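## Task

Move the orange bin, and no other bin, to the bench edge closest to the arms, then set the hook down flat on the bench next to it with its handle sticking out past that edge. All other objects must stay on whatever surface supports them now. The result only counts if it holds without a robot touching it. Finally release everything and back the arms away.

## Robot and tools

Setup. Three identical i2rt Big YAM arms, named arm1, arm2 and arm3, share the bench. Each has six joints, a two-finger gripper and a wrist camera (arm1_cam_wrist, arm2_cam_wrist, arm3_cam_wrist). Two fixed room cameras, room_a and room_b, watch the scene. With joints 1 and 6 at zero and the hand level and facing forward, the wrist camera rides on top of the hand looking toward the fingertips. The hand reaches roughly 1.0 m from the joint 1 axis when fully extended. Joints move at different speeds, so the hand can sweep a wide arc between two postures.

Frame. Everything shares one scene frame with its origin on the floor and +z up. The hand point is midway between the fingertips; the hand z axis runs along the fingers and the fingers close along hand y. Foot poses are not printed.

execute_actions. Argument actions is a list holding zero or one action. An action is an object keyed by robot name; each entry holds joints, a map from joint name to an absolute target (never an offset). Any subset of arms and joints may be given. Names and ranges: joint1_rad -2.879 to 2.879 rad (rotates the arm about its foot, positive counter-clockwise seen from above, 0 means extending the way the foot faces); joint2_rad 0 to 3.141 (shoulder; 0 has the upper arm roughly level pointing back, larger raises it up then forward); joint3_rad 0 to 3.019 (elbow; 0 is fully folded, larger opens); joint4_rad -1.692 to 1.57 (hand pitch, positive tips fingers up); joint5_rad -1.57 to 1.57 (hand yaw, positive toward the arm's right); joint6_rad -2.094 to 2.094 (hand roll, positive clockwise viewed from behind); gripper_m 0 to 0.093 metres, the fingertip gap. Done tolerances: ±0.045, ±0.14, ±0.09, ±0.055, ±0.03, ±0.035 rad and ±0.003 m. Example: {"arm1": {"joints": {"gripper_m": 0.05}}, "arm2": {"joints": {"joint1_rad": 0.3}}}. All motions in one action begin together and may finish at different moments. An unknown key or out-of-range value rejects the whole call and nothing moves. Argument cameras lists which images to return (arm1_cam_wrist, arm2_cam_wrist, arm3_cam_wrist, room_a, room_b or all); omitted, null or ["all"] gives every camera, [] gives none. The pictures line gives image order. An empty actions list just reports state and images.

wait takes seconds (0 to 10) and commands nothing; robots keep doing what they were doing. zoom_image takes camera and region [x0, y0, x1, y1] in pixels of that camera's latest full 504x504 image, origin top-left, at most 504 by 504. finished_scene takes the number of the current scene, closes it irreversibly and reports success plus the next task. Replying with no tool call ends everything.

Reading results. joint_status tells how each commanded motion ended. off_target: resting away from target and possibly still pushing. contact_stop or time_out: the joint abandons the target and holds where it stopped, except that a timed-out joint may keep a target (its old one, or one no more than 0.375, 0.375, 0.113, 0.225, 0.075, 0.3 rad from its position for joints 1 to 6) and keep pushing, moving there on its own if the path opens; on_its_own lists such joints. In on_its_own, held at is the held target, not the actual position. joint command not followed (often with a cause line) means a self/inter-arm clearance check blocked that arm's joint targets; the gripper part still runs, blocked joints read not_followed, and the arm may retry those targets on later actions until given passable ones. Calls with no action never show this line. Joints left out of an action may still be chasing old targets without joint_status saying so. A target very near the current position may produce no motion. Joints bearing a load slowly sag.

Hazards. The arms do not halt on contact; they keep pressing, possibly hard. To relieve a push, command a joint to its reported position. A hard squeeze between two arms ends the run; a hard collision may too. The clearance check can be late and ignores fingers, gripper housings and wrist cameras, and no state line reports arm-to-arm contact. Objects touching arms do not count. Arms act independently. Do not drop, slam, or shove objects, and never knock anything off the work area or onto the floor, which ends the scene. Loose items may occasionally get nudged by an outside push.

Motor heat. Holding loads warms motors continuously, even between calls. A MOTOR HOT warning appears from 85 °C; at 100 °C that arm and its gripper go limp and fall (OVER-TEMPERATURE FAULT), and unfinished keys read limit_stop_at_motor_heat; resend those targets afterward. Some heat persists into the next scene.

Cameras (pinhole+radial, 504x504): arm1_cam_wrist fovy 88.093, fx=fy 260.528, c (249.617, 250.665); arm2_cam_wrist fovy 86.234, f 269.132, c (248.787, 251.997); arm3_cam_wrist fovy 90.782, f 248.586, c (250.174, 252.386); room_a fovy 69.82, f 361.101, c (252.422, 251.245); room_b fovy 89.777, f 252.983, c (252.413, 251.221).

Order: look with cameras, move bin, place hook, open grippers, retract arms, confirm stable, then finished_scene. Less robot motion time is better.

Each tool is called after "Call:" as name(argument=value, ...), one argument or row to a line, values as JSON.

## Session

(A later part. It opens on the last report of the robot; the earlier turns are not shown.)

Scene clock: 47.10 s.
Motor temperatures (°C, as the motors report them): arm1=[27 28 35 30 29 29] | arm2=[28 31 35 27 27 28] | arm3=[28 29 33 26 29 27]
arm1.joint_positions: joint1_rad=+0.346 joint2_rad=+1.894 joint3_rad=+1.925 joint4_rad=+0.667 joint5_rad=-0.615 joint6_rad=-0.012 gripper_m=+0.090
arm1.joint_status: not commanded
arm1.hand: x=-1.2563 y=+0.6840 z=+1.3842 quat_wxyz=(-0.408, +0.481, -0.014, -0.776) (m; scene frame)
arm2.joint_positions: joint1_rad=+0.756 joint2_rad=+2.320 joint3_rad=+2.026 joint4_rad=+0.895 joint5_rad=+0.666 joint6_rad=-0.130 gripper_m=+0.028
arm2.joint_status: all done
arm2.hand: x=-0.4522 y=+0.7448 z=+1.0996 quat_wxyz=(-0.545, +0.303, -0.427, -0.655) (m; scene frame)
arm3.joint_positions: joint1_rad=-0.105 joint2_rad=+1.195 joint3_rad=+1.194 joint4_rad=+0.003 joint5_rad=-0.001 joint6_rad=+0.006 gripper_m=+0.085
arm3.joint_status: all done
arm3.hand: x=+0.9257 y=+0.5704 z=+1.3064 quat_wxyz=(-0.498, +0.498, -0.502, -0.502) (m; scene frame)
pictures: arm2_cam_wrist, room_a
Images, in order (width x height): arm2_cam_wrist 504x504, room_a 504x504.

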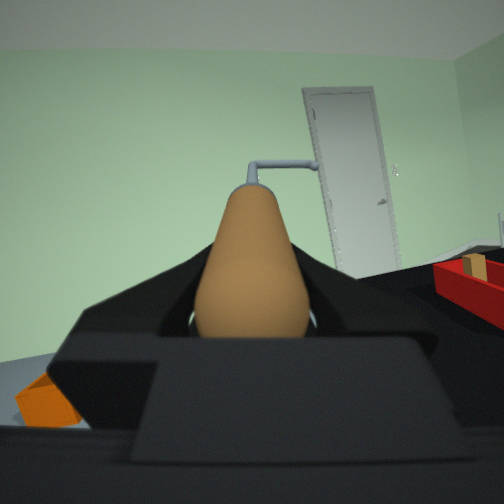

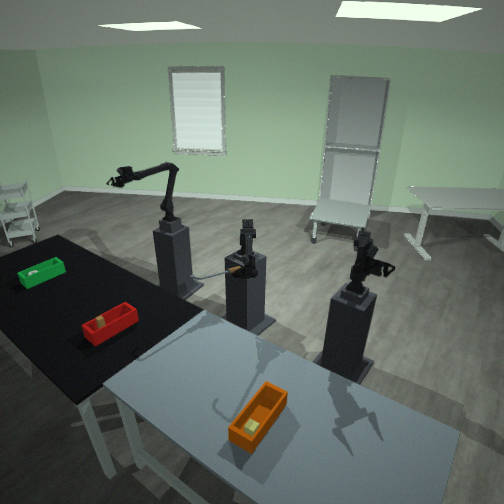

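Call:
execute_actions(
  actions=[
    {"arm2":{"joints":{"joint2_rad":2.635}}},
  ],
  cameras=["arm2_cam_wrist","room_a"],
)

Scene clock: 49.17 s.
Motor temperatures (°C, as the motors report them): arm1=[27 28 35 30 29 29] | arm2=[28 31 35 27 27 28] | arm3=[28 29 33 26 29 27]
arm1.joint_positions: joint1_rad=+0.346 joint2_rad=+1.894 joint3_rad=+1.925 joint4_rad=+0.667 joint5_rad=-0.615 joint6_rad=-0.012 gripper_m=+0.090
arm1.joint_status: not commanded
arm1.hand: x=-1.2563 y=+0.6840 z=+1.3842 quat_wxyz=(-0.408, +0.481, -0.014, -0.776) (m; scene frame)
arm2.joint_positions: joint1_rad=+0.756 joint2_rad=+2.661 joint3_rad=+2.034 joint4_rad=+0.913 joint5_rad=+0.659 joint6_rad=-0.132 gripper_m=+0.010
arm2.joint_status: all done
arm2.on_its_own: gripper_m moved -0.018 to your old target +0.010
arm2.hand: x=-0.4697 y=+0.7713 z=+0.8108 quat_wxyz=(-0.544, +0.432, -0.446, -0.565) (m; scene frame)
arm3.joint_positions: joint1_rad=-0.105 joint2_rad=+1.195 joint3_rad=+1.194 joint4_rad=+0.003 joint5_rad=-0.001 joint6_rad=+0.006 gripper_m=+0.085
arm3.joint_status: not commanded
arm3.hand: x=+0.9257 y=+0.5704 z=+1.3064 quat_wxyz=(-0.498, +0.498, -0.502, -0.502) (m; scene frame)
pictures: arm2_cam_wrist, room_a
Images, in order (width x height): arm2_cam_wrist 504x504, room_a 504x504.

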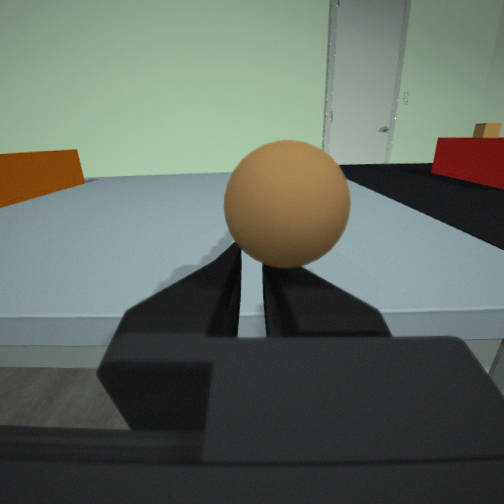

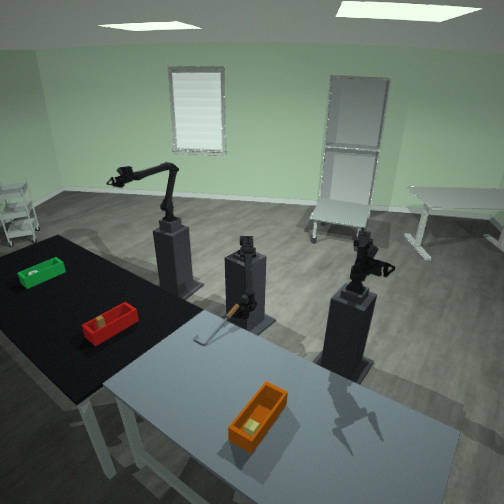

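Call:
zoom_image(
  camera="room_a",
  region=[180, 260, 290, 360],
)

Region (180, 260, 290, 360) of room_a's 504x504 image, scaled by 4.582, with more detail than that image has; it fills the top 458 rows of this view, and the rest is white.

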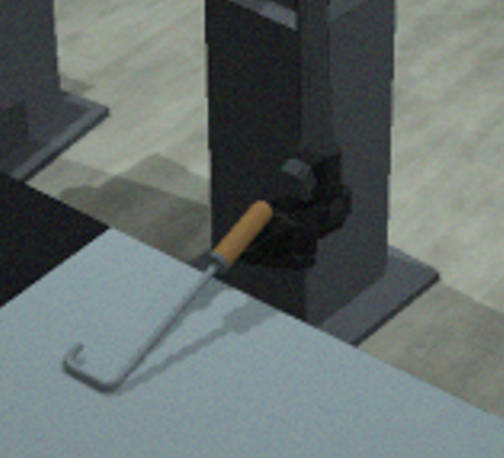

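Call:
execute_actions(
  actions=[
    {"arm2":{"joints":{"joint2_rad":2.74}}},
  ],
  cameras=["arm2_cam_wrist","room_a"],
)

Call:
zoom_image(
  camera="room_a",
  region=[180, 260, 290, 360],
)

Scene clock: 50.83 s.
Motor temperatures (°C, as the motors report them): arm1=[27 28 35 30 29 29] | arm2=[28 31 35 27 27 28] | arm3=[28 29 33 26 29 27]
arm1.joint_positions: joint1_rad=+0.346 joint2_rad=+1.894 joint3_rad=+1.925 joint4_rad=+0.667 joint5_rad=-0.615 joint6_rad=-0.012 gripper_m=+0.090
arm1.joint_status: not commanded
arm1.hand: x=-1.2563 y=+0.6840 z=+1.3842 quat_wxyz=(-0.408, +0.481, -0.014, -0.776) (m; scene frame)
arm2.joint_positions: joint1_rad=+0.756 joint2_rad=+2.748 joint3_rad=+2.040 joint4_rad=+0.922 joint5_rad=+0.659 joint6_rad=-0.132 gripper_m=+0.010
arm2.joint_status: all done
arm2.hand: x=-0.4646 y=+0.7663 z=+0.7392 quat_wxyz=(-0.542, +0.460, -0.449, -0.541) (m; scene frame)
arm3.joint_positions: joint1_rad=-0.105 joint2_rad=+1.195 joint3_rad=+1.194 joint4_rad=+0.003 joint5_rad=-0.001 joint6_rad=+0.006 gripper_m=+0.085
arm3.joint_status: not commanded
arm3.hand: x=+0.9257 y=+0.5704 z=+1.3064 quat_wxyz=(-0.498, +0.498, -0.502, -0.502) (m; scene frame)
pictures: arm2_cam_wrist, room_a
Images, in order (width x height): arm2_cam_wrist 504x504, room_a 504x504.

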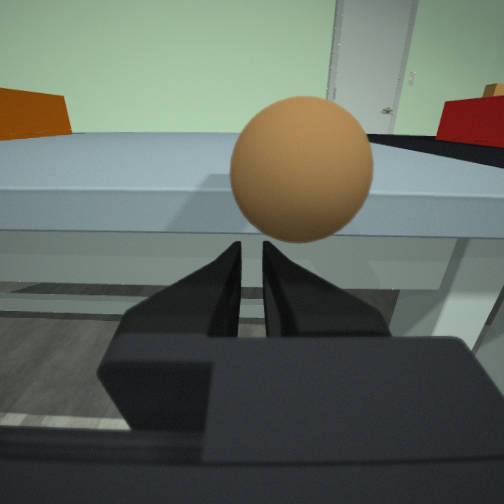

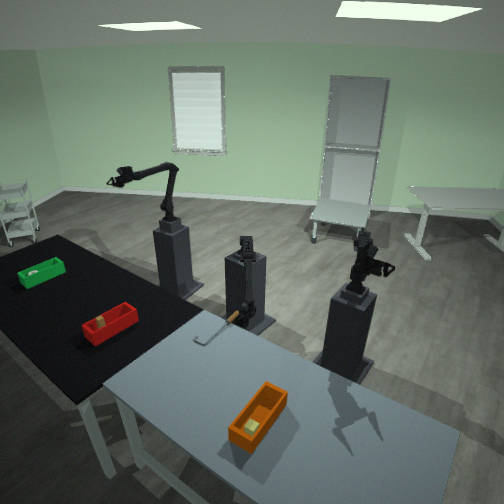

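Region (180, 260, 290, 360) of room_a's 504x504 image, scaled by 4.582, with more detail than that image has; it fills the top 458 rows of this view, and the rest is white.

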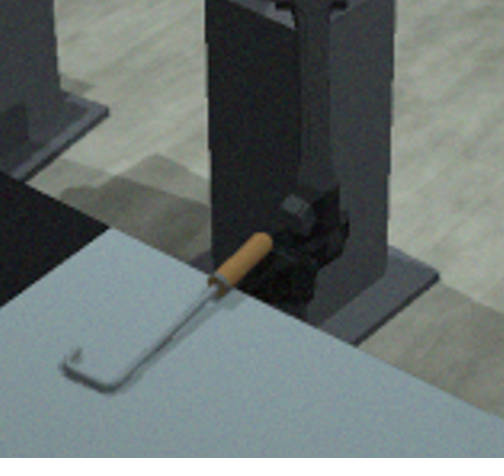

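Call:
execute_actions(
  actions=[
    {"arm2":{"joints":{"joint3_rad":1.45}},"arm1":{"joints":{"joint1_rad":-0.3,"joint3_rad":2.0,"joint4_rad":0.69,"joint5_rad":-0.679}}},
  ],
  cameras=["room_a"],
)

Call:
execute_actions(
  actions=[
    {"arm2":{"joints":{"joint1_rad":0.2,"joint2_rad":1.9,"joint3_rad":1.1}},"arm1":{"joints":{"joint1_rad":-0.662}}},
  ],
  cameras=["room_a","room_b"],
)

Scene clock: 56.80 s.
Motor temperatures (°C, as the motors report them): arm1=[27 28 35 30 29 29] | arm2=[28 32 35 27 27 28] | arm3=[28 29 33 26 29 27]
arm1.joint_positions: joint1_rad=-0.299 joint2_rad=+1.895 joint3_rad=+1.953 joint4_rad=+0.679 joint5_rad=-0.677 joint6_rad=-0.012 gripper_m=+0.090
arm1.joint_status: all done
arm1.hand: x=-0.7895 y=+0.7368 z=+1.3885 quat_wxyz=(-0.626, +0.465, -0.136, -0.611) (m; scene frame)
arm2.joint_positions: joint1_rad=+0.756 joint2_rad=+2.743 joint3_rad=+1.445 joint4_rad=+0.927 joint5_rad=+0.656 joint6_rad=-0.132 gripper_m=+0.010
arm2.joint_status: all done
arm2.hand: x=-0.3387 y=+0.6145 z=+0.5019 quat_wxyz=(-0.498, +0.659, -0.455, -0.334) (m; scene frame)
arm3.joint_positions: joint1_rad=-0.105 joint2_rad=+1.195 joint3_rad=+1.194 joint4_rad=+0.003 joint5_rad=-0.001 joint6_rad=+0.006 gripper_m=+0.085
arm3.joint_status: not commanded
arm3.hand: x=+0.9257 y=+0.5704 z=+1.3064 quat_wxyz=(-0.498, +0.498, -0.502, -0.502) (m; scene frame)
pictures: room_a
Images, in order (width x height): room_a 504x504.

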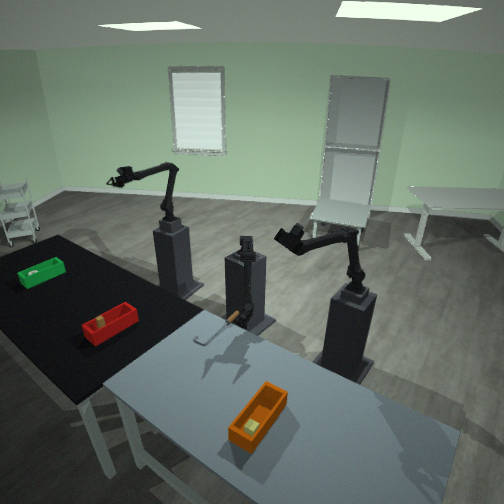

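Scene clock: 58.40 s.
Motor temperatures (°C, as the motors report them): arm1=[27 28 35 30 29 29] | arm2=[28 31 35 27 27 28] | arm3=[28 28 33 26 29 27]
arm1.joint_positions: joint1_rad=-0.660 joint2_rad=+1.895 joint3_rad=+1.953 joint4_rad=+0.679 joint5_rad=-0.678 joint6_rad=-0.012 gripper_m=+0.090
arm1.joint_status: all done
arm1.hand: x=-0.5381 y=+0.6405 z=+1.3843 quat_wxyz=(-0.724, +0.435, -0.219, -0.489) (m; scene frame)
arm2.joint_positions: joint1_rad=+0.202 joint2_rad=+1.883 joint3_rad=+1.099 joint4_rad=+0.936 joint5_rad=+0.655 joint6_rad=-0.134 gripper_m=+0.010
arm2.joint_status: all done
arm2.hand: x=+0.0309 y=+0.6924 z=+0.9679 quat_wxyz=(-0.662, +0.340, -0.565, -0.357) (m; scene frame)
arm3.joint_positions: joint1_rad=-0.105 joint2_rad=+1.195 joint3_rad=+1.194 joint4_rad=+0.003 joint5_rad=-0.001 joint6_rad=+0.006 gripper_m=+0.085
arm3.joint_status: not commanded
arm3.hand: x=+0.9257 y=+0.5704 z=+1.3064 quat_wxyz=(-0.498, +0.498, -0.502, -0.502) (m; scene frame)
pictures: room_a, room_b
Images, in order (width x height): room_a 504x504, room_b 504x504.

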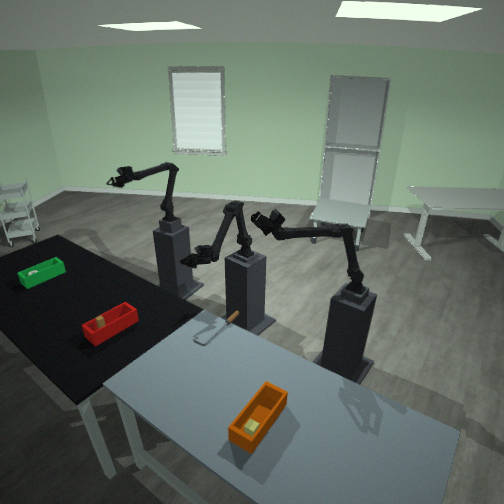

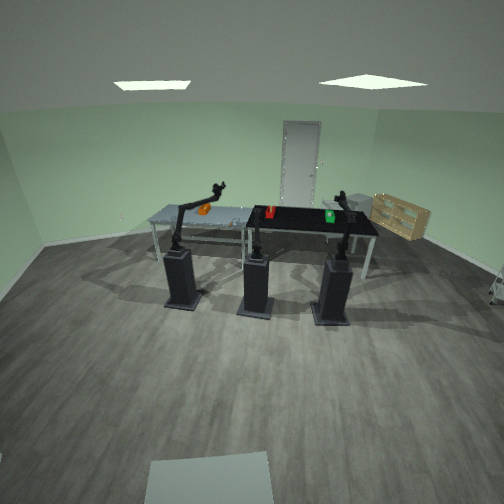

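Now arm1 descends to just above the handle; arm2 parks.

Call:
execute_actions(
  actions=[
    {"arm1":{"joints":{"joint2_rad":2.54}},"arm2":{"joints":{"joint1_rad":0.0,"joint2_rad":1.2,"joint3_rad":1.2,"joint4_rad":0.0,"joint5_rad":0.0,"joint6_rad":0.0,"gripper_m":0.08}}},
  ],
  cameras=["arm1_cam_wrist"],
)

Scene clock: 60.50 s.
Motor temperatures (°C, as the motors report them): arm1=[27 28 35 30 29 29] | arm2=[28 31 35 27 27 28] | arm3=[28 28 33 26 29 27]
arm1.joint_positions: joint1_rad=-0.660 joint2_rad=+2.528 joint3_rad=+1.967 joint4_rad=+0.680 joint5_rad=-0.678 joint6_rad=-0.012 gripper_m=+0.090
arm1.joint_status: all done
arm1.hand: x=-0.4460 y=+0.7629 z=+0.8674 quat_wxyz=(-0.543, +0.490, -0.462, -0.501) (m; scene frame)
arm2.joint_positions: joint1_rad=-0.002 joint2_rad=+1.199 joint3_rad=+1.184 joint4_rad=+0.006 joint5_rad=+0.004 joint6_rad=-0.009 gripper_m=+0.080
arm2.joint_status: all done
arm2.hand: x=+0.0548 y=+0.5754 z=+1.2355 quat_wxyz=(-0.525, +0.484, -0.516, -0.474) (m; scene frame)
arm3.joint_positions: joint1_rad=-0.105 joint2_rad=+1.195 joint3_rad=+1.194 joint4_rad=+0.003 joint5_rad=-0.001 joint6_rad=+0.006 gripper_m=+0.085
arm3.joint_status: not commanded
arm3.hand: x=+0.9257 y=+0.5704 z=+1.3064 quat_wxyz=(-0.498, +0.498, -0.502, -0.502) (m; scene frame)
pictures: arm1_cam_wrist
Images, in order (width x height): arm1_cam_wrist 504x504.

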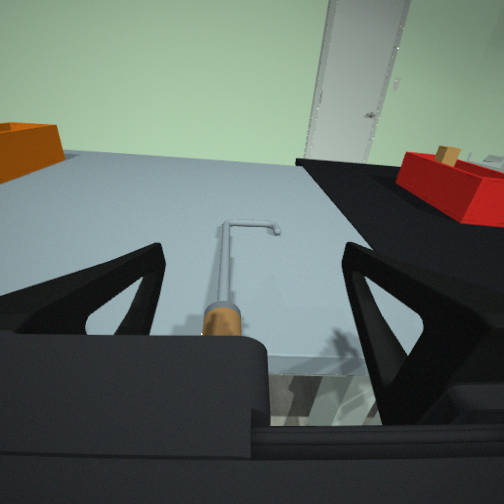

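Call:
execute_actions(
  actions=[
    {"arm1":{"joints":{"joint1_rad":-0.648,"joint2_rad":2.622,"joint3_rad":1.943,"joint4_rad":0.675,"joint5_rad":-0.70}}},
  ],
  cameras=["arm1_cam_wrist"],
)

Scene clock: 62.67 s.
Motor temperatures (°C, as the motors report them): arm1=[27 28 35 30 29 29] | arm2=[28 31 35 27 27 28] | arm3=[28 28 33 26 29 27]
arm1.joint_positions: joint1_rad=-0.660 joint2_rad=+2.619 joint3_rad=+1.935 joint4_rad=+0.678 joint5_rad=-0.696 joint6_rad=-0.012 gripper_m=+0.090
arm1.joint_status: all done
arm1.hand: x=-0.4588 y=+0.7533 z=+0.7712 quat_wxyz=(-0.495, +0.501, -0.501, -0.503) (m; scene frame)
arm2.joint_positions: joint1_rad=-0.002 joint2_rad=+1.199 joint3_rad=+1.184 joint4_rad=+0.006 joint5_rad=+0.004 joint6_rad=-0.009 gripper_m=+0.080
arm2.joint_status: not commanded
arm2.hand: x=+0.0548 y=+0.5754 z=+1.2355 quat_wxyz=(-0.525, +0.484, -0.516, -0.474) (m; scene frame)
arm3.joint_positions: joint1_rad=-0.105 joint2_rad=+1.195 joint3_rad=+1.194 joint4_rad=+0.003 joint5_rad=-0.001 joint6_rad=+0.006 gripper_m=+0.085
arm3.joint_status: not commanded
arm3.hand: x=+0.9257 y=+0.5704 z=+1.3064 quat_wxyz=(-0.498, +0.498, -0.502, -0.502) (m; scene frame)
pictures: arm1_cam_wrist
Images, in order (width x height): arm1_cam_wrist 504x504.

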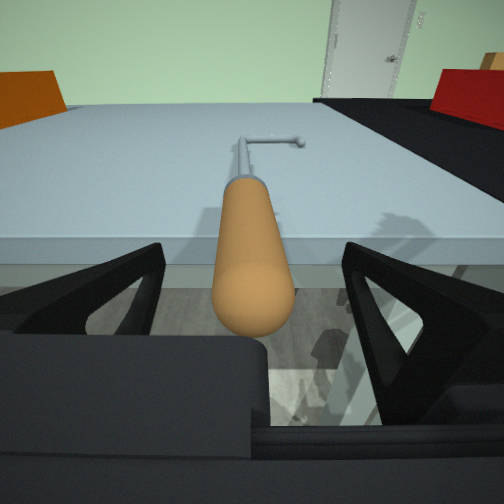

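Call:
execute_actions(
  actions=[
    {"arm1":{"joints":{"joint1_rad":-0.637,"joint3_rad":2.03,"joint4_rad":0.582,"joint5_rad":-0.715}}},
  ],
  cameras=["arm1_cam_wrist"],
)

Scene clock: 64.47 s.
Motor temperatures (°C, as the motors report them): arm1=[27 28 35 30 29 29] | arm2=[28 31 35 27 27 28] | arm3=[28 28 33 26 29 27]
arm1.joint_positions: joint1_rad=-0.650 joint2_rad=+2.619 joint3_rad=+1.992 joint4_rad=+0.589 joint5_rad=-0.711 joint6_rad=-0.012 gripper_m=+0.090
arm1.joint_status: all done
arm1.hand: x=-0.4610 y=+0.7685 z=+0.7820 quat_wxyz=(-0.478, +0.508, -0.506, -0.508) (m; scene frame)
arm2.joint_positions: joint1_rad=-0.002 joint2_rad=+1.199 joint3_rad=+1.184 joint4_rad=+0.006 joint5_rad=+0.004 joint6_rad=-0.009 gripper_m=+0.080
arm2.joint_status: not commanded
arm2.hand: x=+0.0548 y=+0.5754 z=+1.2355 quat_wxyz=(-0.525, +0.484, -0.516, -0.474) (m; scene frame)
arm3.joint_positions: joint1_rad=-0.105 joint2_rad=+1.195 joint3_rad=+1.194 joint4_rad=+0.003 joint5_rad=-0.001 joint6_rad=+0.006 gripper_m=+0.085
arm3.joint_status: not commanded
arm3.hand: x=+0.9257 y=+0.5704 z=+1.3064 quat_wxyz=(-0.498, +0.498, -0.502, -0.502) (m; scene frame)
pictures: arm1_cam_wrist
Images, in order (width x height): arm1_cam_wrist 504x504.

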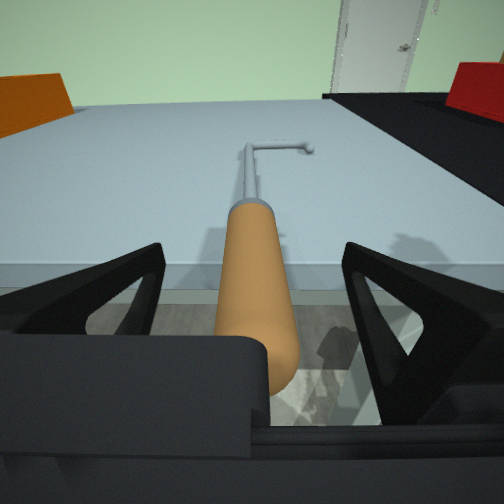

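Call:
execute_actions(
  actions=[
    {"arm1":{"joints":{"gripper_m":0.01}}},
  ],
  cameras=["arm1_cam_wrist"],
)

Call:
execute_actions(
  actions=[
    {"arm1":{"joints":{"joint2_rad":2.33}}},
  ],
  cameras=["arm1_cam_wrist","room_a"],
)

Scene clock: 65.37 s.
Motor temperatures (°C, as the motors report them): arm1=[27 28 35 30 29 29] | arm2=[28 31 35 27 27 28] | arm3=[28 28 33 26 29 27]
arm1.joint_positions: joint1_rad=-0.650 joint2_rad=+2.619 joint3_rad=+1.992 joint4_rad=+0.589 joint5_rad=-0.712 joint6_rad=-0.012 gripper_m=+0.029
arm1.joint_status: gripper_m off_target (ended at +0.029, target +0.010)
arm1.hand: x=-0.4613 y=+0.7685 z=+0.7819 quat_wxyz=(-0.477, +0.508, -0.506, -0.508) (m; scene frame)
arm2.joint_positions: joint1_rad=-0.002 joint2_rad=+1.199 joint3_rad=+1.184 joint4_rad=+0.006 joint5_rad=+0.004 joint6_rad=-0.009 gripper_m=+0.080
arm2.joint_status: not commanded
arm2.hand: x=+0.0548 y=+0.5754 z=+1.2355 quat_wxyz=(-0.525, +0.484, -0.516, -0.474) (m; scene frame)
arm3.joint_positions: joint1_rad=-0.105 joint2_rad=+1.195 joint3_rad=+1.194 joint4_rad=+0.003 joint5_rad=-0.001 joint6_rad=+0.006 gripper_m=+0.085
arm3.joint_status: not commanded
arm3.hand: x=+0.9257 y=+0.5704 z=+1.3064 quat_wxyz=(-0.498, +0.498, -0.502, -0.502) (m; scene frame)
pictures: arm1_cam_wrist
Images, in order (width x height): arm1_cam_wrist 504x504.

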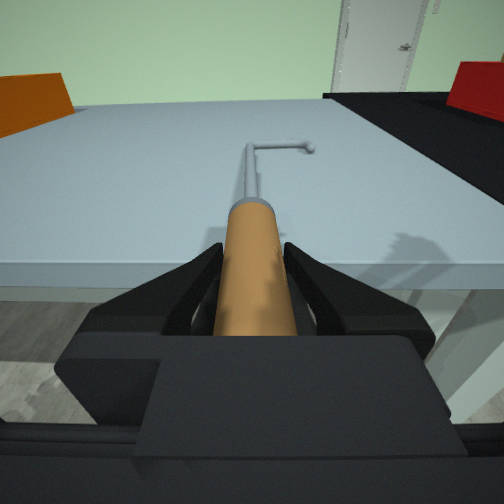

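Scene clock: 66.93 s.
Motor temperatures (°C, as the motors report them): arm1=[27 29 35 30 29 29] | arm2=[28 31 35 27 27 28] | arm3=[28 28 33 26 29 27]
arm1.joint_positions: joint1_rad=-0.647 joint2_rad=+2.356 joint3_rad=+1.991 joint4_rad=+0.560 joint5_rad=-0.714 joint6_rad=-0.005 gripper_m=+0.029
arm1.joint_status: all done
arm1.hand: x=-0.4611 y=+0.7675 z=+1.0071 quat_wxyz=(-0.555, +0.497, -0.423, -0.516) (m; scene frame)
arm2.joint_positions: joint1_rad=-0.002 joint2_rad=+1.199 joint3_rad=+1.184 joint4_rad=+0.006 joint5_rad=+0.004 joint6_rad=-0.009 gripper_m=+0.080
arm2.joint_status: not commanded
arm2.hand: x=+0.0548 y=+0.5754 z=+1.2355 quat_wxyz=(-0.525, +0.484, -0.516, -0.474) (m; scene frame)
arm3.joint_positions: joint1_rad=-0.105 joint2_rad=+1.195 joint3_rad=+1.194 joint4_rad=+0.003 joint5_rad=-0.001 joint6_rad=+0.006 gripper_m=+0.085
arm3.joint_status: not commanded
arm3.hand: x=+0.9257 y=+0.5704 z=+1.3064 quat_wxyz=(-0.498, +0.498, -0.502, -0.502) (m; scene frame)
pictures: arm1_cam_wrist, room_a
Images, in order (width x height): arm1_cam_wrist 504x504, room_a 504x504.

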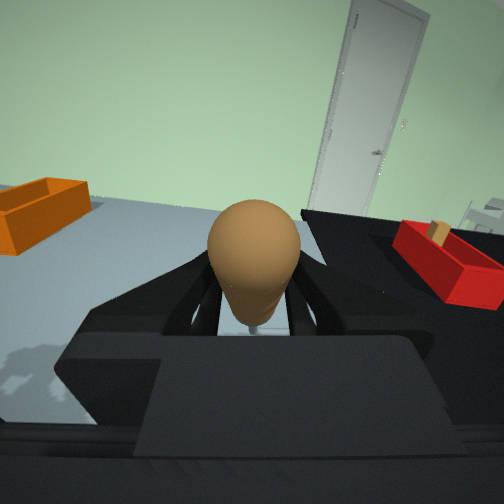

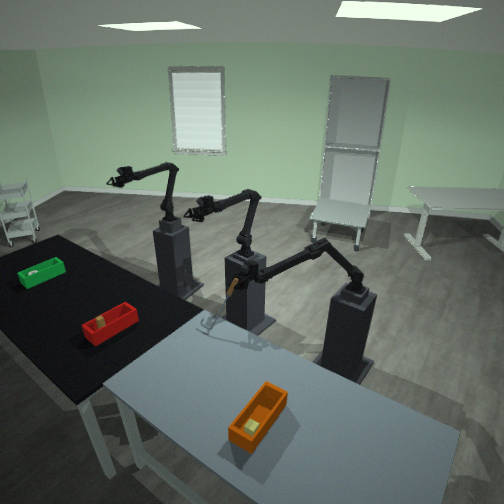

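Call:
zoom_image(
  camera="room_a",
  region=[180, 250, 290, 360],
)

Region (180, 250, 290, 360) of room_a's 504x504 image, scaled by 4.582, with more detail than that image has.

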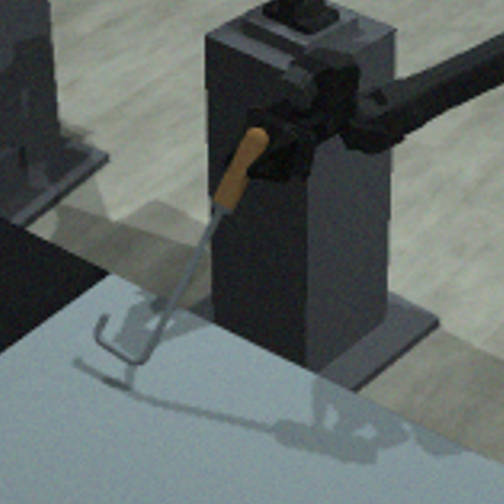

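Call:
execute_actions(
  actions=[
    {"arm1":{"joints":{"joint2_rad":1.9,"joint5_rad":0.0,"joint4_rad":0.35}}},
  ],
  cameras=["room_a"],
)

Call:
execute_actions(
  actions=[
    {"arm1":{"joints":{"joint3_rad":1.5,"joint4_rad":-1.6}}},
  ],
  cameras=["arm1_cam_wrist","room_a","room_b"],
)

Scene clock: 73.17 s.
Motor temperatures (°C, as the motors report them): arm1=[27 29 35 30 29 29] | arm2=[28 31 35 27 27 28] | arm3=[28 28 33 26 29 27]
arm1.joint_positions: joint1_rad=-0.647 joint2_rad=+1.945 joint3_rad=+1.989 joint4_rad=+0.316 joint5_rad=-0.003 joint6_rad=+0.000 gripper_m=+0.029
arm1.joint_status: all done
arm1.hand: x=-0.4062 y=+0.6514 z=+1.3139 quat_wxyz=(-0.737, +0.244, -0.518, -0.359) (m; scene frame)
arm2.joint_positions: joint1_rad=-0.002 joint2_rad=+1.199 joint3_rad=+1.184 joint4_rad=+0.006 joint5_rad=+0.004 joint6_rad=-0.009 gripper_m=+0.080
arm2.joint_status: not commanded
arm2.hand: x=+0.0548 y=+0.5754 z=+1.2355 quat_wxyz=(-0.525, +0.484, -0.516, -0.474) (m; scene frame)
arm3.joint_positions: joint1_rad=-0.105 joint2_rad=+1.195 joint3_rad=+1.194 joint4_rad=+0.003 joint5_rad=-0.001 joint6_rad=+0.006 gripper_m=+0.085
arm3.joint_status: not commanded
arm3.hand: x=+0.9257 y=+0.5704 z=+1.3064 quat_wxyz=(-0.498, +0.498, -0.502, -0.502) (m; scene frame)
pictures: room_a
Images, in order (width x height): room_a 504x504.

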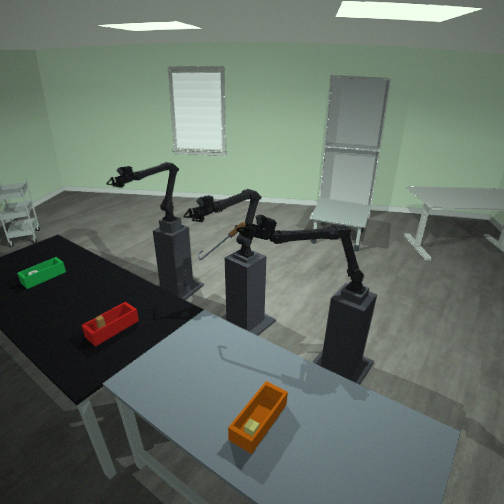

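Scene clock: 75.53 s.
Motor temperatures (°C, as the motors report them): arm1=[27 29 35 30 29 29] | arm2=[28 31 35 27 27 28] | arm3=[28 28 33 26 29 27]
arm1.joint_positions: joint1_rad=-0.647 joint2_rad=+1.927 joint3_rad=+1.456 joint4_rad=-1.572 joint5_rad=-0.003 joint6_rad=+0.000 gripper_m=+0.029
arm1.joint_status: all done
arm1.hand: x=-0.6579 y=+0.3479 z=+0.8257 quat_wxyz=(+0.219, +0.421, -0.875, +0.096) (m; scene frame)
arm2.joint_positions: joint1_rad=-0.002 joint2_rad=+1.199 joint3_rad=+1.184 joint4_rad=+0.006 joint5_rad=+0.004 joint6_rad=-0.009 gripper_m=+0.080
arm2.joint_status: not commanded
arm2.hand: x=+0.0548 y=+0.5754 z=+1.2355 quat_wxyz=(-0.525, +0.484, -0.516, -0.474) (m; scene frame)
arm3.joint_positions: joint1_rad=-0.105 joint2_rad=+1.195 joint3_rad=+1.194 joint4_rad=+0.003 joint5_rad=-0.001 joint6_rad=+0.006 gripper_m=+0.085
arm3.joint_status: not commanded
arm3.hand: x=+0.9257 y=+0.5704 z=+1.3064 quat_wxyz=(-0.498, +0.498, -0.502, -0.502) (m; scene frame)
pictures: arm1_cam_wrist, room_a, room_b
Images, in order (width x height): arm1_cam_wrist 504x504, room_a 504x504, room_b 504x504.

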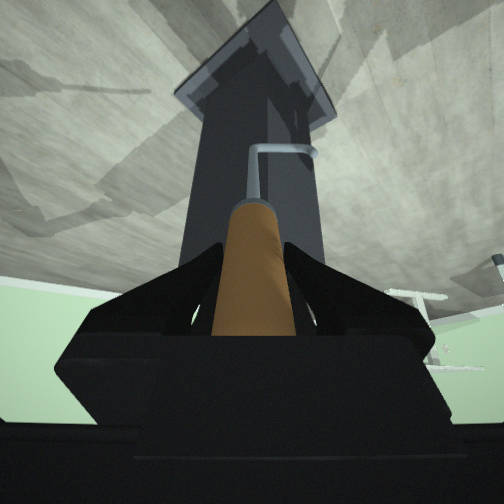

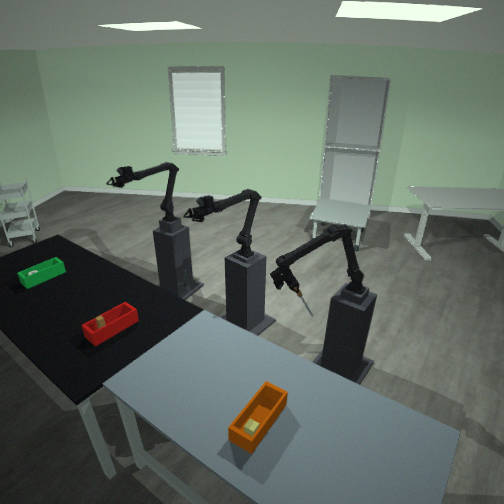

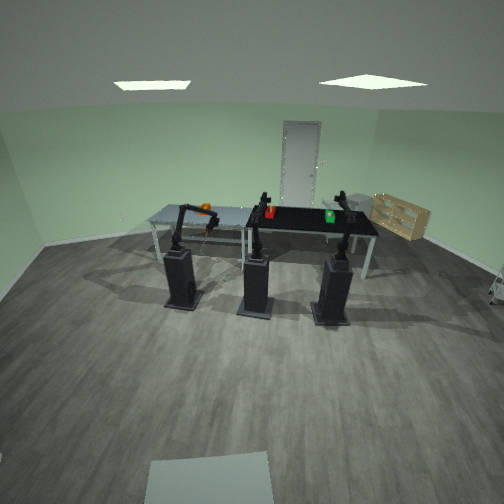

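Call:
execute_actions(
  actions=[
    {"arm1":{"joints":{"joint1_rad":0.085,"joint2_rad":1.47,"joint4_rad":-1.15,"joint6_rad":1.58}}},
  ],
  cameras=["arm1_cam_wrist"],
)

Call:
execute_actions(
  actions=[
    {"arm1":{"joints":{"joint2_rad":1.88,"joint3_rad":1.83,"joint4_rad":0.63,"joint5_rad":0.02}}},
  ],
  cameras=["arm1_cam_wrist","room_a"],
)

Scene clock: 80.47 s.
Motor temperatures (°C, as the motors report them): arm1=[27 29 35 30 29 29] | arm2=[28 30 35 27 27 28] | arm3=[28 28 33 26 29 27]
arm1.joint_positions: joint1_rad=+0.096 joint2_rad=+1.484 joint3_rad=+1.469 joint4_rad=-1.160 joint5_rad=+0.002 joint6_rad=+1.563 gripper_m=+0.029
arm1.joint_status: all done
arm1.hand: x=-0.9684 y=+0.5319 z=+1.0428 quat_wxyz=(+0.013, +0.035, -0.980, -0.197) (m; scene frame)
arm2.joint_positions: joint1_rad=-0.002 joint2_rad=+1.199 joint3_rad=+1.184 joint4_rad=+0.006 joint5_rad=+0.004 joint6_rad=-0.009 gripper_m=+0.080
arm2.joint_status: not commanded
arm2.hand: x=+0.0548 y=+0.5754 z=+1.2355 quat_wxyz=(-0.525, +0.484, -0.516, -0.474) (m; scene frame)
arm3.joint_positions: joint1_rad=-0.105 joint2_rad=+1.195 joint3_rad=+1.194 joint4_rad=+0.003 joint5_rad=-0.001 joint6_rad=+0.006 gripper_m=+0.085
arm3.joint_status: not commanded
arm3.hand: x=+0.9257 y=+0.5704 z=+1.3064 quat_wxyz=(-0.498, +0.498, -0.502, -0.502) (m; scene frame)
pictures: arm1_cam_wrist
Images, in order (width x height): arm1_cam_wrist 504x504.

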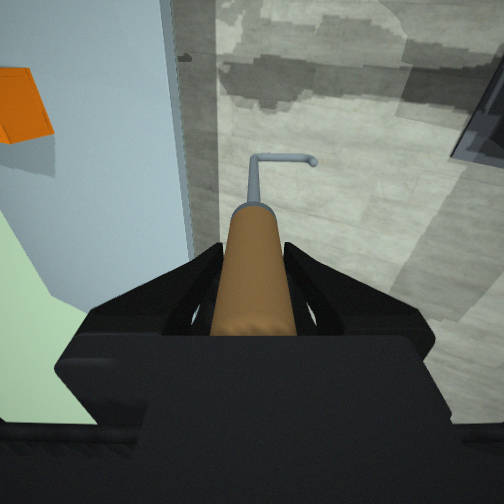

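Scene clock: 82.37 s.
Motor temperatures (°C, as the motors report them): arm1=[27 29 35 30 29 29] | arm2=[28 30 35 27 27 28] | arm3=[28 28 33 26 29 27]
arm1.joint_positions: joint1_rad=+0.096 joint2_rad=+1.920 joint3_rad=+1.748 joint4_rad=+0.581 joint5_rad=+0.020 joint6_rad=+1.563 gripper_m=+0.029
arm1.joint_status: all done
arm1.hand: x=-0.9808 y=+0.8156 z=+1.2570 quat_wxyz=(+0.024, +0.005, -0.549, -0.836) (m; scene frame)
arm2.joint_positions: joint1_rad=-0.002 joint2_rad=+1.199 joint3_rad=+1.184 joint4_rad=+0.006 joint5_rad=+0.004 joint6_rad=-0.009 gripper_m=+0.080
arm2.joint_status: not commanded
arm2.hand: x=+0.0548 y=+0.5754 z=+1.2355 quat_wxyz=(-0.525, +0.484, -0.516, -0.474) (m; scene frame)
arm3.joint_positions: joint1_rad=-0.105 joint2_rad=+1.195 joint3_rad=+1.194 joint4_rad=+0.003 joint5_rad=-0.001 joint6_rad=+0.006 gripper_m=+0.085
arm3.joint_status: not commanded
arm3.hand: x=+0.9257 y=+0.5704 z=+1.3064 quat_wxyz=(-0.498, +0.498, -0.502, -0.502) (m; scene frame)
pictures: arm1_cam_wrist, room_a
Images, in order (width x height): arm1_cam_wrist 504x504, room_a 504x504.

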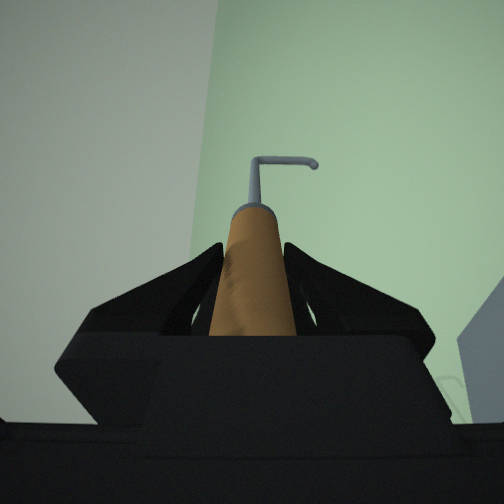

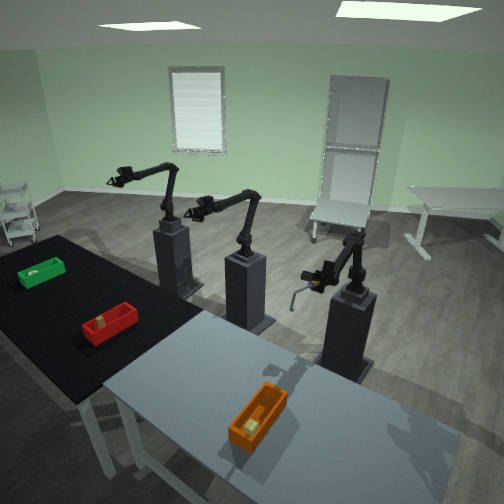

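Call:
execute_actions(
  actions=[
    {"arm1":{"joints":{"joint2_rad":2.235,"joint3_rad":1.86,"joint5_rad":0.12}}},
  ],
  cameras=["arm1_cam_wrist","room_a","room_b"],
)

Call:
zoom_image(
  camera="room_a",
  region=[210, 290, 370, 450],
)

Scene clock: 84.77 s.
Motor temperatures (°C, as the motors report them): arm1=[27 29 35 30 29 29] | arm2=[28 30 35 27 27 28] | arm3=[28 28 33 26 29 27]
arm1.joint_positions: joint1_rad=+0.092 joint2_rad=+2.276 joint3_rad=+1.792 joint4_rad=+0.583 joint5_rad=+0.122 joint6_rad=+1.563 gripper_m=+0.029
arm1.joint_status: all done
arm1.hand: x=-0.9695 y=+0.9001 z=+0.9826 quat_wxyz=(-0.015, -0.028, -0.671, -0.741) (m; scene frame)
arm2.joint_positions: joint1_rad=-0.002 joint2_rad=+1.199 joint3_rad=+1.184 joint4_rad=+0.006 joint5_rad=+0.004 joint6_rad=-0.009 gripper_m=+0.080
arm2.joint_status: not commanded
arm2.hand: x=+0.0548 y=+0.5754 z=+1.2355 quat_wxyz=(-0.525, +0.484, -0.516, -0.474) (m; scene frame)
arm3.joint_positions: joint1_rad=-0.105 joint2_rad=+1.195 joint3_rad=+1.194 joint4_rad=+0.003 joint5_rad=-0.001 joint6_rad=+0.006 gripper_m=+0.085
arm3.joint_status: not commanded
arm3.hand: x=+0.9257 y=+0.5704 z=+1.3064 quat_wxyz=(-0.498, +0.498, -0.502, -0.502) (m; scene frame)
pictures: arm1_cam_wrist, room_a, room_b
Images, in order (width x height): arm1_cam_wrist 504x504, room_a 504x504, room_b 504x504.

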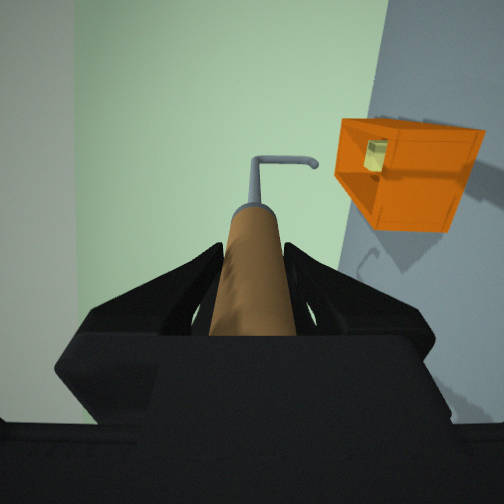

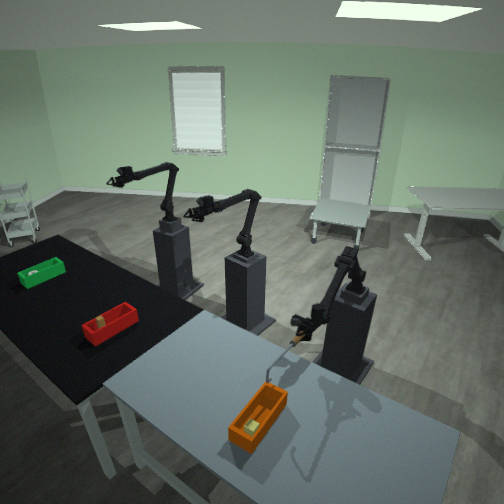

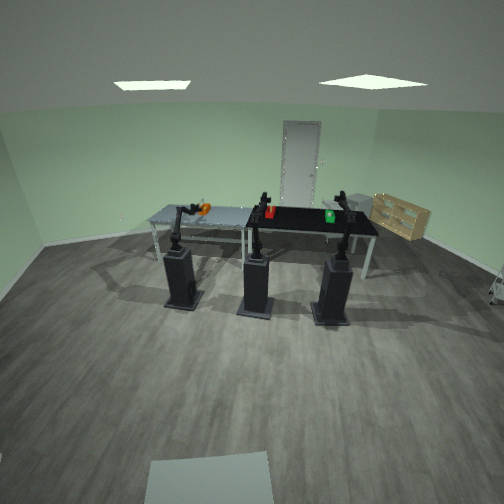

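Region (210, 290, 370, 450) of room_a's 504x504 image, scaled by 3.150, with more detail than that image has.

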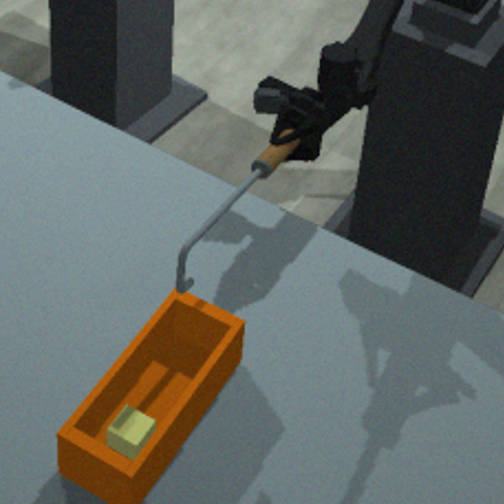

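Call:
execute_actions(
  actions=[
    {"arm1":{"joints":{"joint2_rad":2.345}}},
  ],
  cameras=["arm1_cam_wrist","room_a"],
)

Call:
zoom_image(
  camera="room_a",
  region=[210, 290, 370, 450],
)

Scene clock: 87.10 s.
Motor temperatures (°C, as the motors report them): arm1=[27 29 36 30 29 29] | arm2=[28 30 35 27 27 28] | arm3=[28 28 34 26 29 27]
arm1.joint_positions: joint1_rad=+0.092 joint2_rad=+2.393 joint3_rad=+1.794 joint4_rad=+0.589 joint5_rad=+0.122 joint6_rad=+1.563 gripper_m=+0.029
arm1.joint_status: all done
arm1.hand: x=-0.9714 y=+0.9051 z=+0.8825 quat_wxyz=(-0.018, -0.024, -0.710, -0.703) (m; scene frame)
arm2.joint_positions: joint1_rad=-0.002 joint2_rad=+1.199 joint3_rad=+1.184 joint4_rad=+0.006 joint5_rad=+0.004 joint6_rad=-0.009 gripper_m=+0.080
arm2.joint_status: not commanded
arm2.hand: x=+0.0548 y=+0.5754 z=+1.2355 quat_wxyz=(-0.525, +0.484, -0.516, -0.474) (m; scene frame)
arm3.joint_positions: joint1_rad=-0.105 joint2_rad=+1.195 joint3_rad=+1.194 joint4_rad=+0.003 joint5_rad=-0.001 joint6_rad=+0.006 gripper_m=+0.085
arm3.joint_status: not commanded
arm3.hand: x=+0.9257 y=+0.5704 z=+1.3064 quat_wxyz=(-0.498, +0.498, -0.502, -0.502) (m; scene frame)
pictures: arm1_cam_wrist, room_a
Images, in order (width x height): arm1_cam_wrist 504x504, room_a 504x504.

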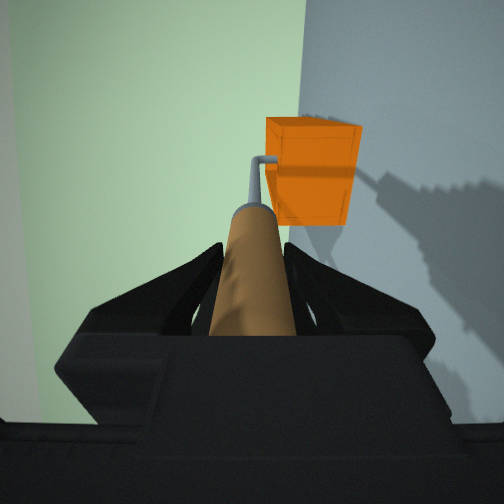

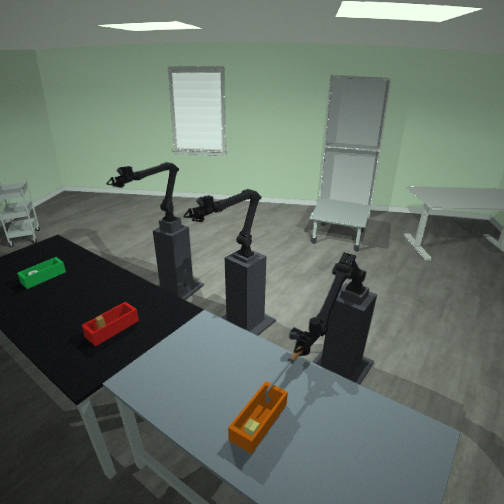

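Region (210, 290, 370, 450) of room_a's 504x504 image, scaled by 3.150, with more detail than that image has.

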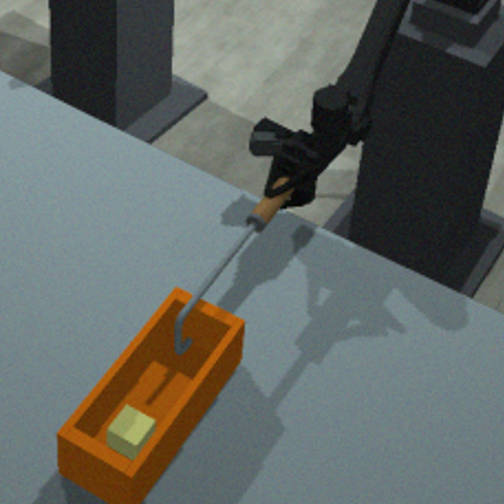

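Call:
execute_actions(
  actions=[
    {"arm1":{"joints":{"joint2_rad":2.225,"joint3_rad":1.535,"joint4_rad":0.785}}},
  ],
  cameras=["arm1_cam_wrist","room_a"],
)

Scene clock: 91.27 s.
Motor temperatures (°C, as the motors report them): arm1=[27 29 36 30 29 29] | arm2=[28 30 35 27 27 28] | arm3=[28 28 34 26 29 27]
arm1.joint_positions: joint1_rad=+0.092 joint2_rad=+2.245 joint3_rad=+1.536 joint4_rad=+0.770 joint5_rad=+0.122 joint6_rad=+1.567 gripper_m=+0.029
arm1.joint_status: all done
arm1.hand: x=-0.9672 y=+0.8451 z=+0.9118 quat_wxyz=(-0.015, -0.027, -0.685, -0.728) (m; scene frame)
arm2.joint_positions: joint1_rad=-0.002 joint2_rad=+1.199 joint3_rad=+1.184 joint4_rad=+0.006 joint5_rad=+0.004 joint6_rad=-0.009 gripper_m=+0.080
arm2.joint_status: not commanded
arm2.hand: x=+0.0548 y=+0.5754 z=+1.2355 quat_wxyz=(-0.525, +0.484, -0.516, -0.474) (m; scene frame)
arm3.joint_positions: joint1_rad=-0.105 joint2_rad=+1.195 joint3_rad=+1.194 joint4_rad=+0.003 joint5_rad=-0.001 joint6_rad=+0.006 gripper_m=+0.085
arm3.joint_status: not commanded
arm3.hand: x=+0.9257 y=+0.5704 z=+1.3064 quat_wxyz=(-0.498, +0.498, -0.502, -0.502) (m; scene frame)
pictures: arm1_cam_wrist, room_a
Images, in order (width x height): arm1_cam_wrist 504x504, room_a 504x504.

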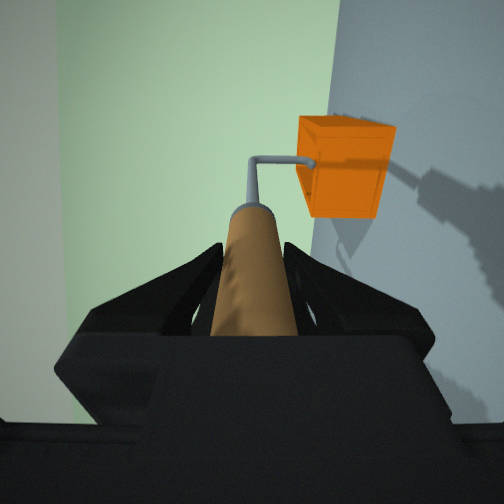

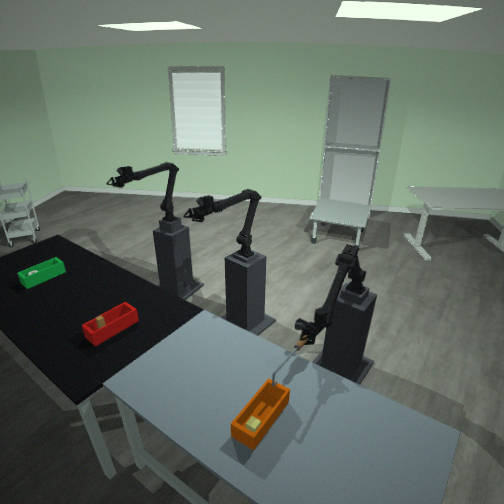

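Call:
execute_actions(
  actions=[
    {"arm1":{"joints":{"joint3_rad":1.77}}},
  ],
  cameras=[],
)

Call:
execute_actions(
  actions=[
    {"arm1":{"joints":{"joint2_rad":2.30,"joint4_rad":0.605}}},
  ],
  cameras=["arm1_cam_wrist","room_a"],
)

Scene clock: 93.07 s.
Motor temperatures (°C, as the motors report them): arm1=[27 29 36 30 29 29] | arm2=[28 30 35 27 27 28] | arm3=[28 28 34 26 29 27]
arm1.joint_positions: joint1_rad=+0.092 joint2_rad=+2.257 joint3_rad=+1.706 joint4_rad=+0.750 joint5_rad=+0.122 joint6_rad=+1.567 gripper_m=+0.029
arm1.joint_status: all done
arm1.hand: x=-0.9680 y=+0.8791 z=+0.9912 quat_wxyz=(-0.011, -0.032, -0.633, -0.774) (m; scene frame)
arm2.joint_positions: joint1_rad=-0.002 joint2_rad=+1.199 joint3_rad=+1.184 joint4_rad=+0.006 joint5_rad=+0.004 joint6_rad=-0.009 gripper_m=+0.080
arm2.joint_status: not commanded
arm2.hand: x=+0.0548 y=+0.5754 z=+1.2355 quat_wxyz=(-0.525, +0.484, -0.516, -0.474) (m; scene frame)
arm3.joint_positions: joint1_rad=-0.105 joint2_rad=+1.195 joint3_rad=+1.194 joint4_rad=+0.003 joint5_rad=-0.001 joint6_rad=+0.006 gripper_m=+0.085
arm3.joint_status: not commanded
arm3.hand: x=+0.9257 y=+0.5704 z=+1.3064 quat_wxyz=(-0.498, +0.498, -0.502, -0.502) (m; scene frame)
pictures: none
No camera images: the call's "cameras" was empty. Leave "cameras" out to get every camera's image.

Scene clock: 94.13 s.
Motor temperatures (°C, as the motors report them): arm1=[27 30 36 30 29 29] | arm2=[28 30 35 27 27 28] | arm3=[28 28 34 26 29 27]
arm1.joint_positions: joint1_rad=+0.092 joint2_rad=+2.343 joint3_rad=+1.706 joint4_rad=+0.570 joint5_rad=+0.122 joint6_rad=+1.567 gripper_m=+0.029
arm1.joint_status: all done
arm1.hand: x=-0.9704 y=+0.8855 z=+0.8727 quat_wxyz=(-0.018, -0.023, -0.730, -0.683) (m; scene frame)
arm2.joint_positions: joint1_rad=-0.002 joint2_rad=+1.199 joint3_rad=+1.184 joint4_rad=+0.006 joint5_rad=+0.004 joint6_rad=-0.009 gripper_m=+0.080
arm2.joint_status: not commanded
arm2.hand: x=+0.0548 y=+0.5754 z=+1.2355 quat_wxyz=(-0.525, +0.484, -0.516, -0.474) (m; scene frame)
arm3.joint_positions: joint1_rad=-0.105 joint2_rad=+1.195 joint3_rad=+1.194 joint4_rad=+0.003 joint5_rad=-0.001 joint6_rad=+0.006 gripper_m=+0.085
arm3.joint_status: not commanded
arm3.hand: x=+0.9257 y=+0.5704 z=+1.3064 quat_wxyz=(-0.498, +0.498, -0.502, -0.502) (m; scene frame)
pictures: arm1_cam_wrist, room_a
Images, in order (width x height): arm1_cam_wrist 504x504, room_a 504x504.

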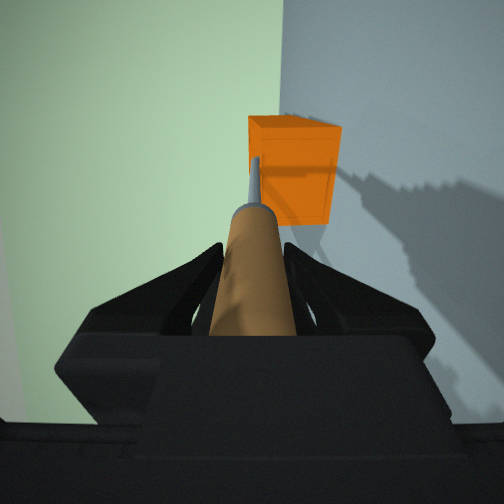

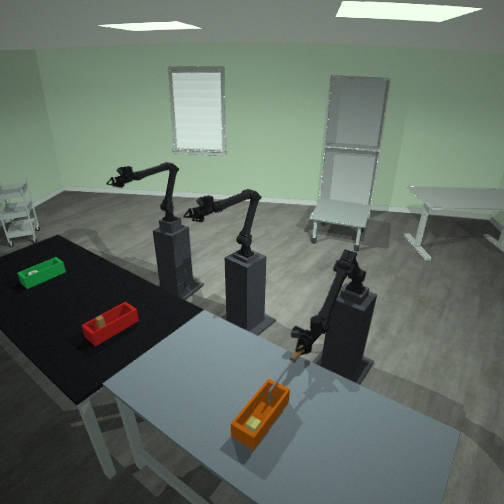

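Call:
execute_actions(
  actions=[
    {"arm1":{"joints":{"joint2_rad":2.205,"joint3_rad":1.45,"joint4_rad":0.74}}},
  ],
  cameras=["arm1_cam_wrist"],
)

Scene clock: 95.60 s.
Motor temperatures (°C, as the motors report them): arm1=[27 30 36 30 29 29] | arm2=[28 30 35 27 27 28] | arm3=[28 28 34 26 29 27]
arm1.joint_positions: joint1_rad=+0.092 joint2_rad=+2.226 joint3_rad=+1.442 joint4_rad=+0.721 joint5_rad=+0.122 joint6_rad=+1.569 gripper_m=+0.029
arm1.joint_status: all done
arm1.hand: x=-0.9664 y=+0.8209 z=+0.8658 quat_wxyz=(-0.017, -0.024, -0.729, -0.684) (m; scene frame)
arm2.joint_positions: joint1_rad=-0.002 joint2_rad=+1.199 joint3_rad=+1.184 joint4_rad=+0.006 joint5_rad=+0.004 joint6_rad=-0.009 gripper_m=+0.080
arm2.joint_status: not commanded
arm2.hand: x=+0.0548 y=+0.5754 z=+1.2355 quat_wxyz=(-0.525, +0.484, -0.516, -0.474) (m; scene frame)
arm3.joint_positions: joint1_rad=-0.105 joint2_rad=+1.195 joint3_rad=+1.194 joint4_rad=+0.003 joint5_rad=-0.001 joint6_rad=+0.006 gripper_m=+0.085
arm3.joint_status: not commanded
arm3.hand: x=+0.9257 y=+0.5704 z=+1.3064 quat_wxyz=(-0.498, +0.498, -0.502, -0.502) (m; scene frame)
pictures: arm1_cam_wrist
Images, in order (width x height): arm1_cam_wrist 504x504.

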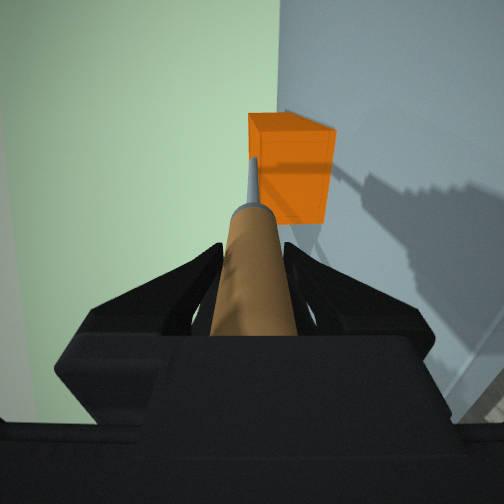

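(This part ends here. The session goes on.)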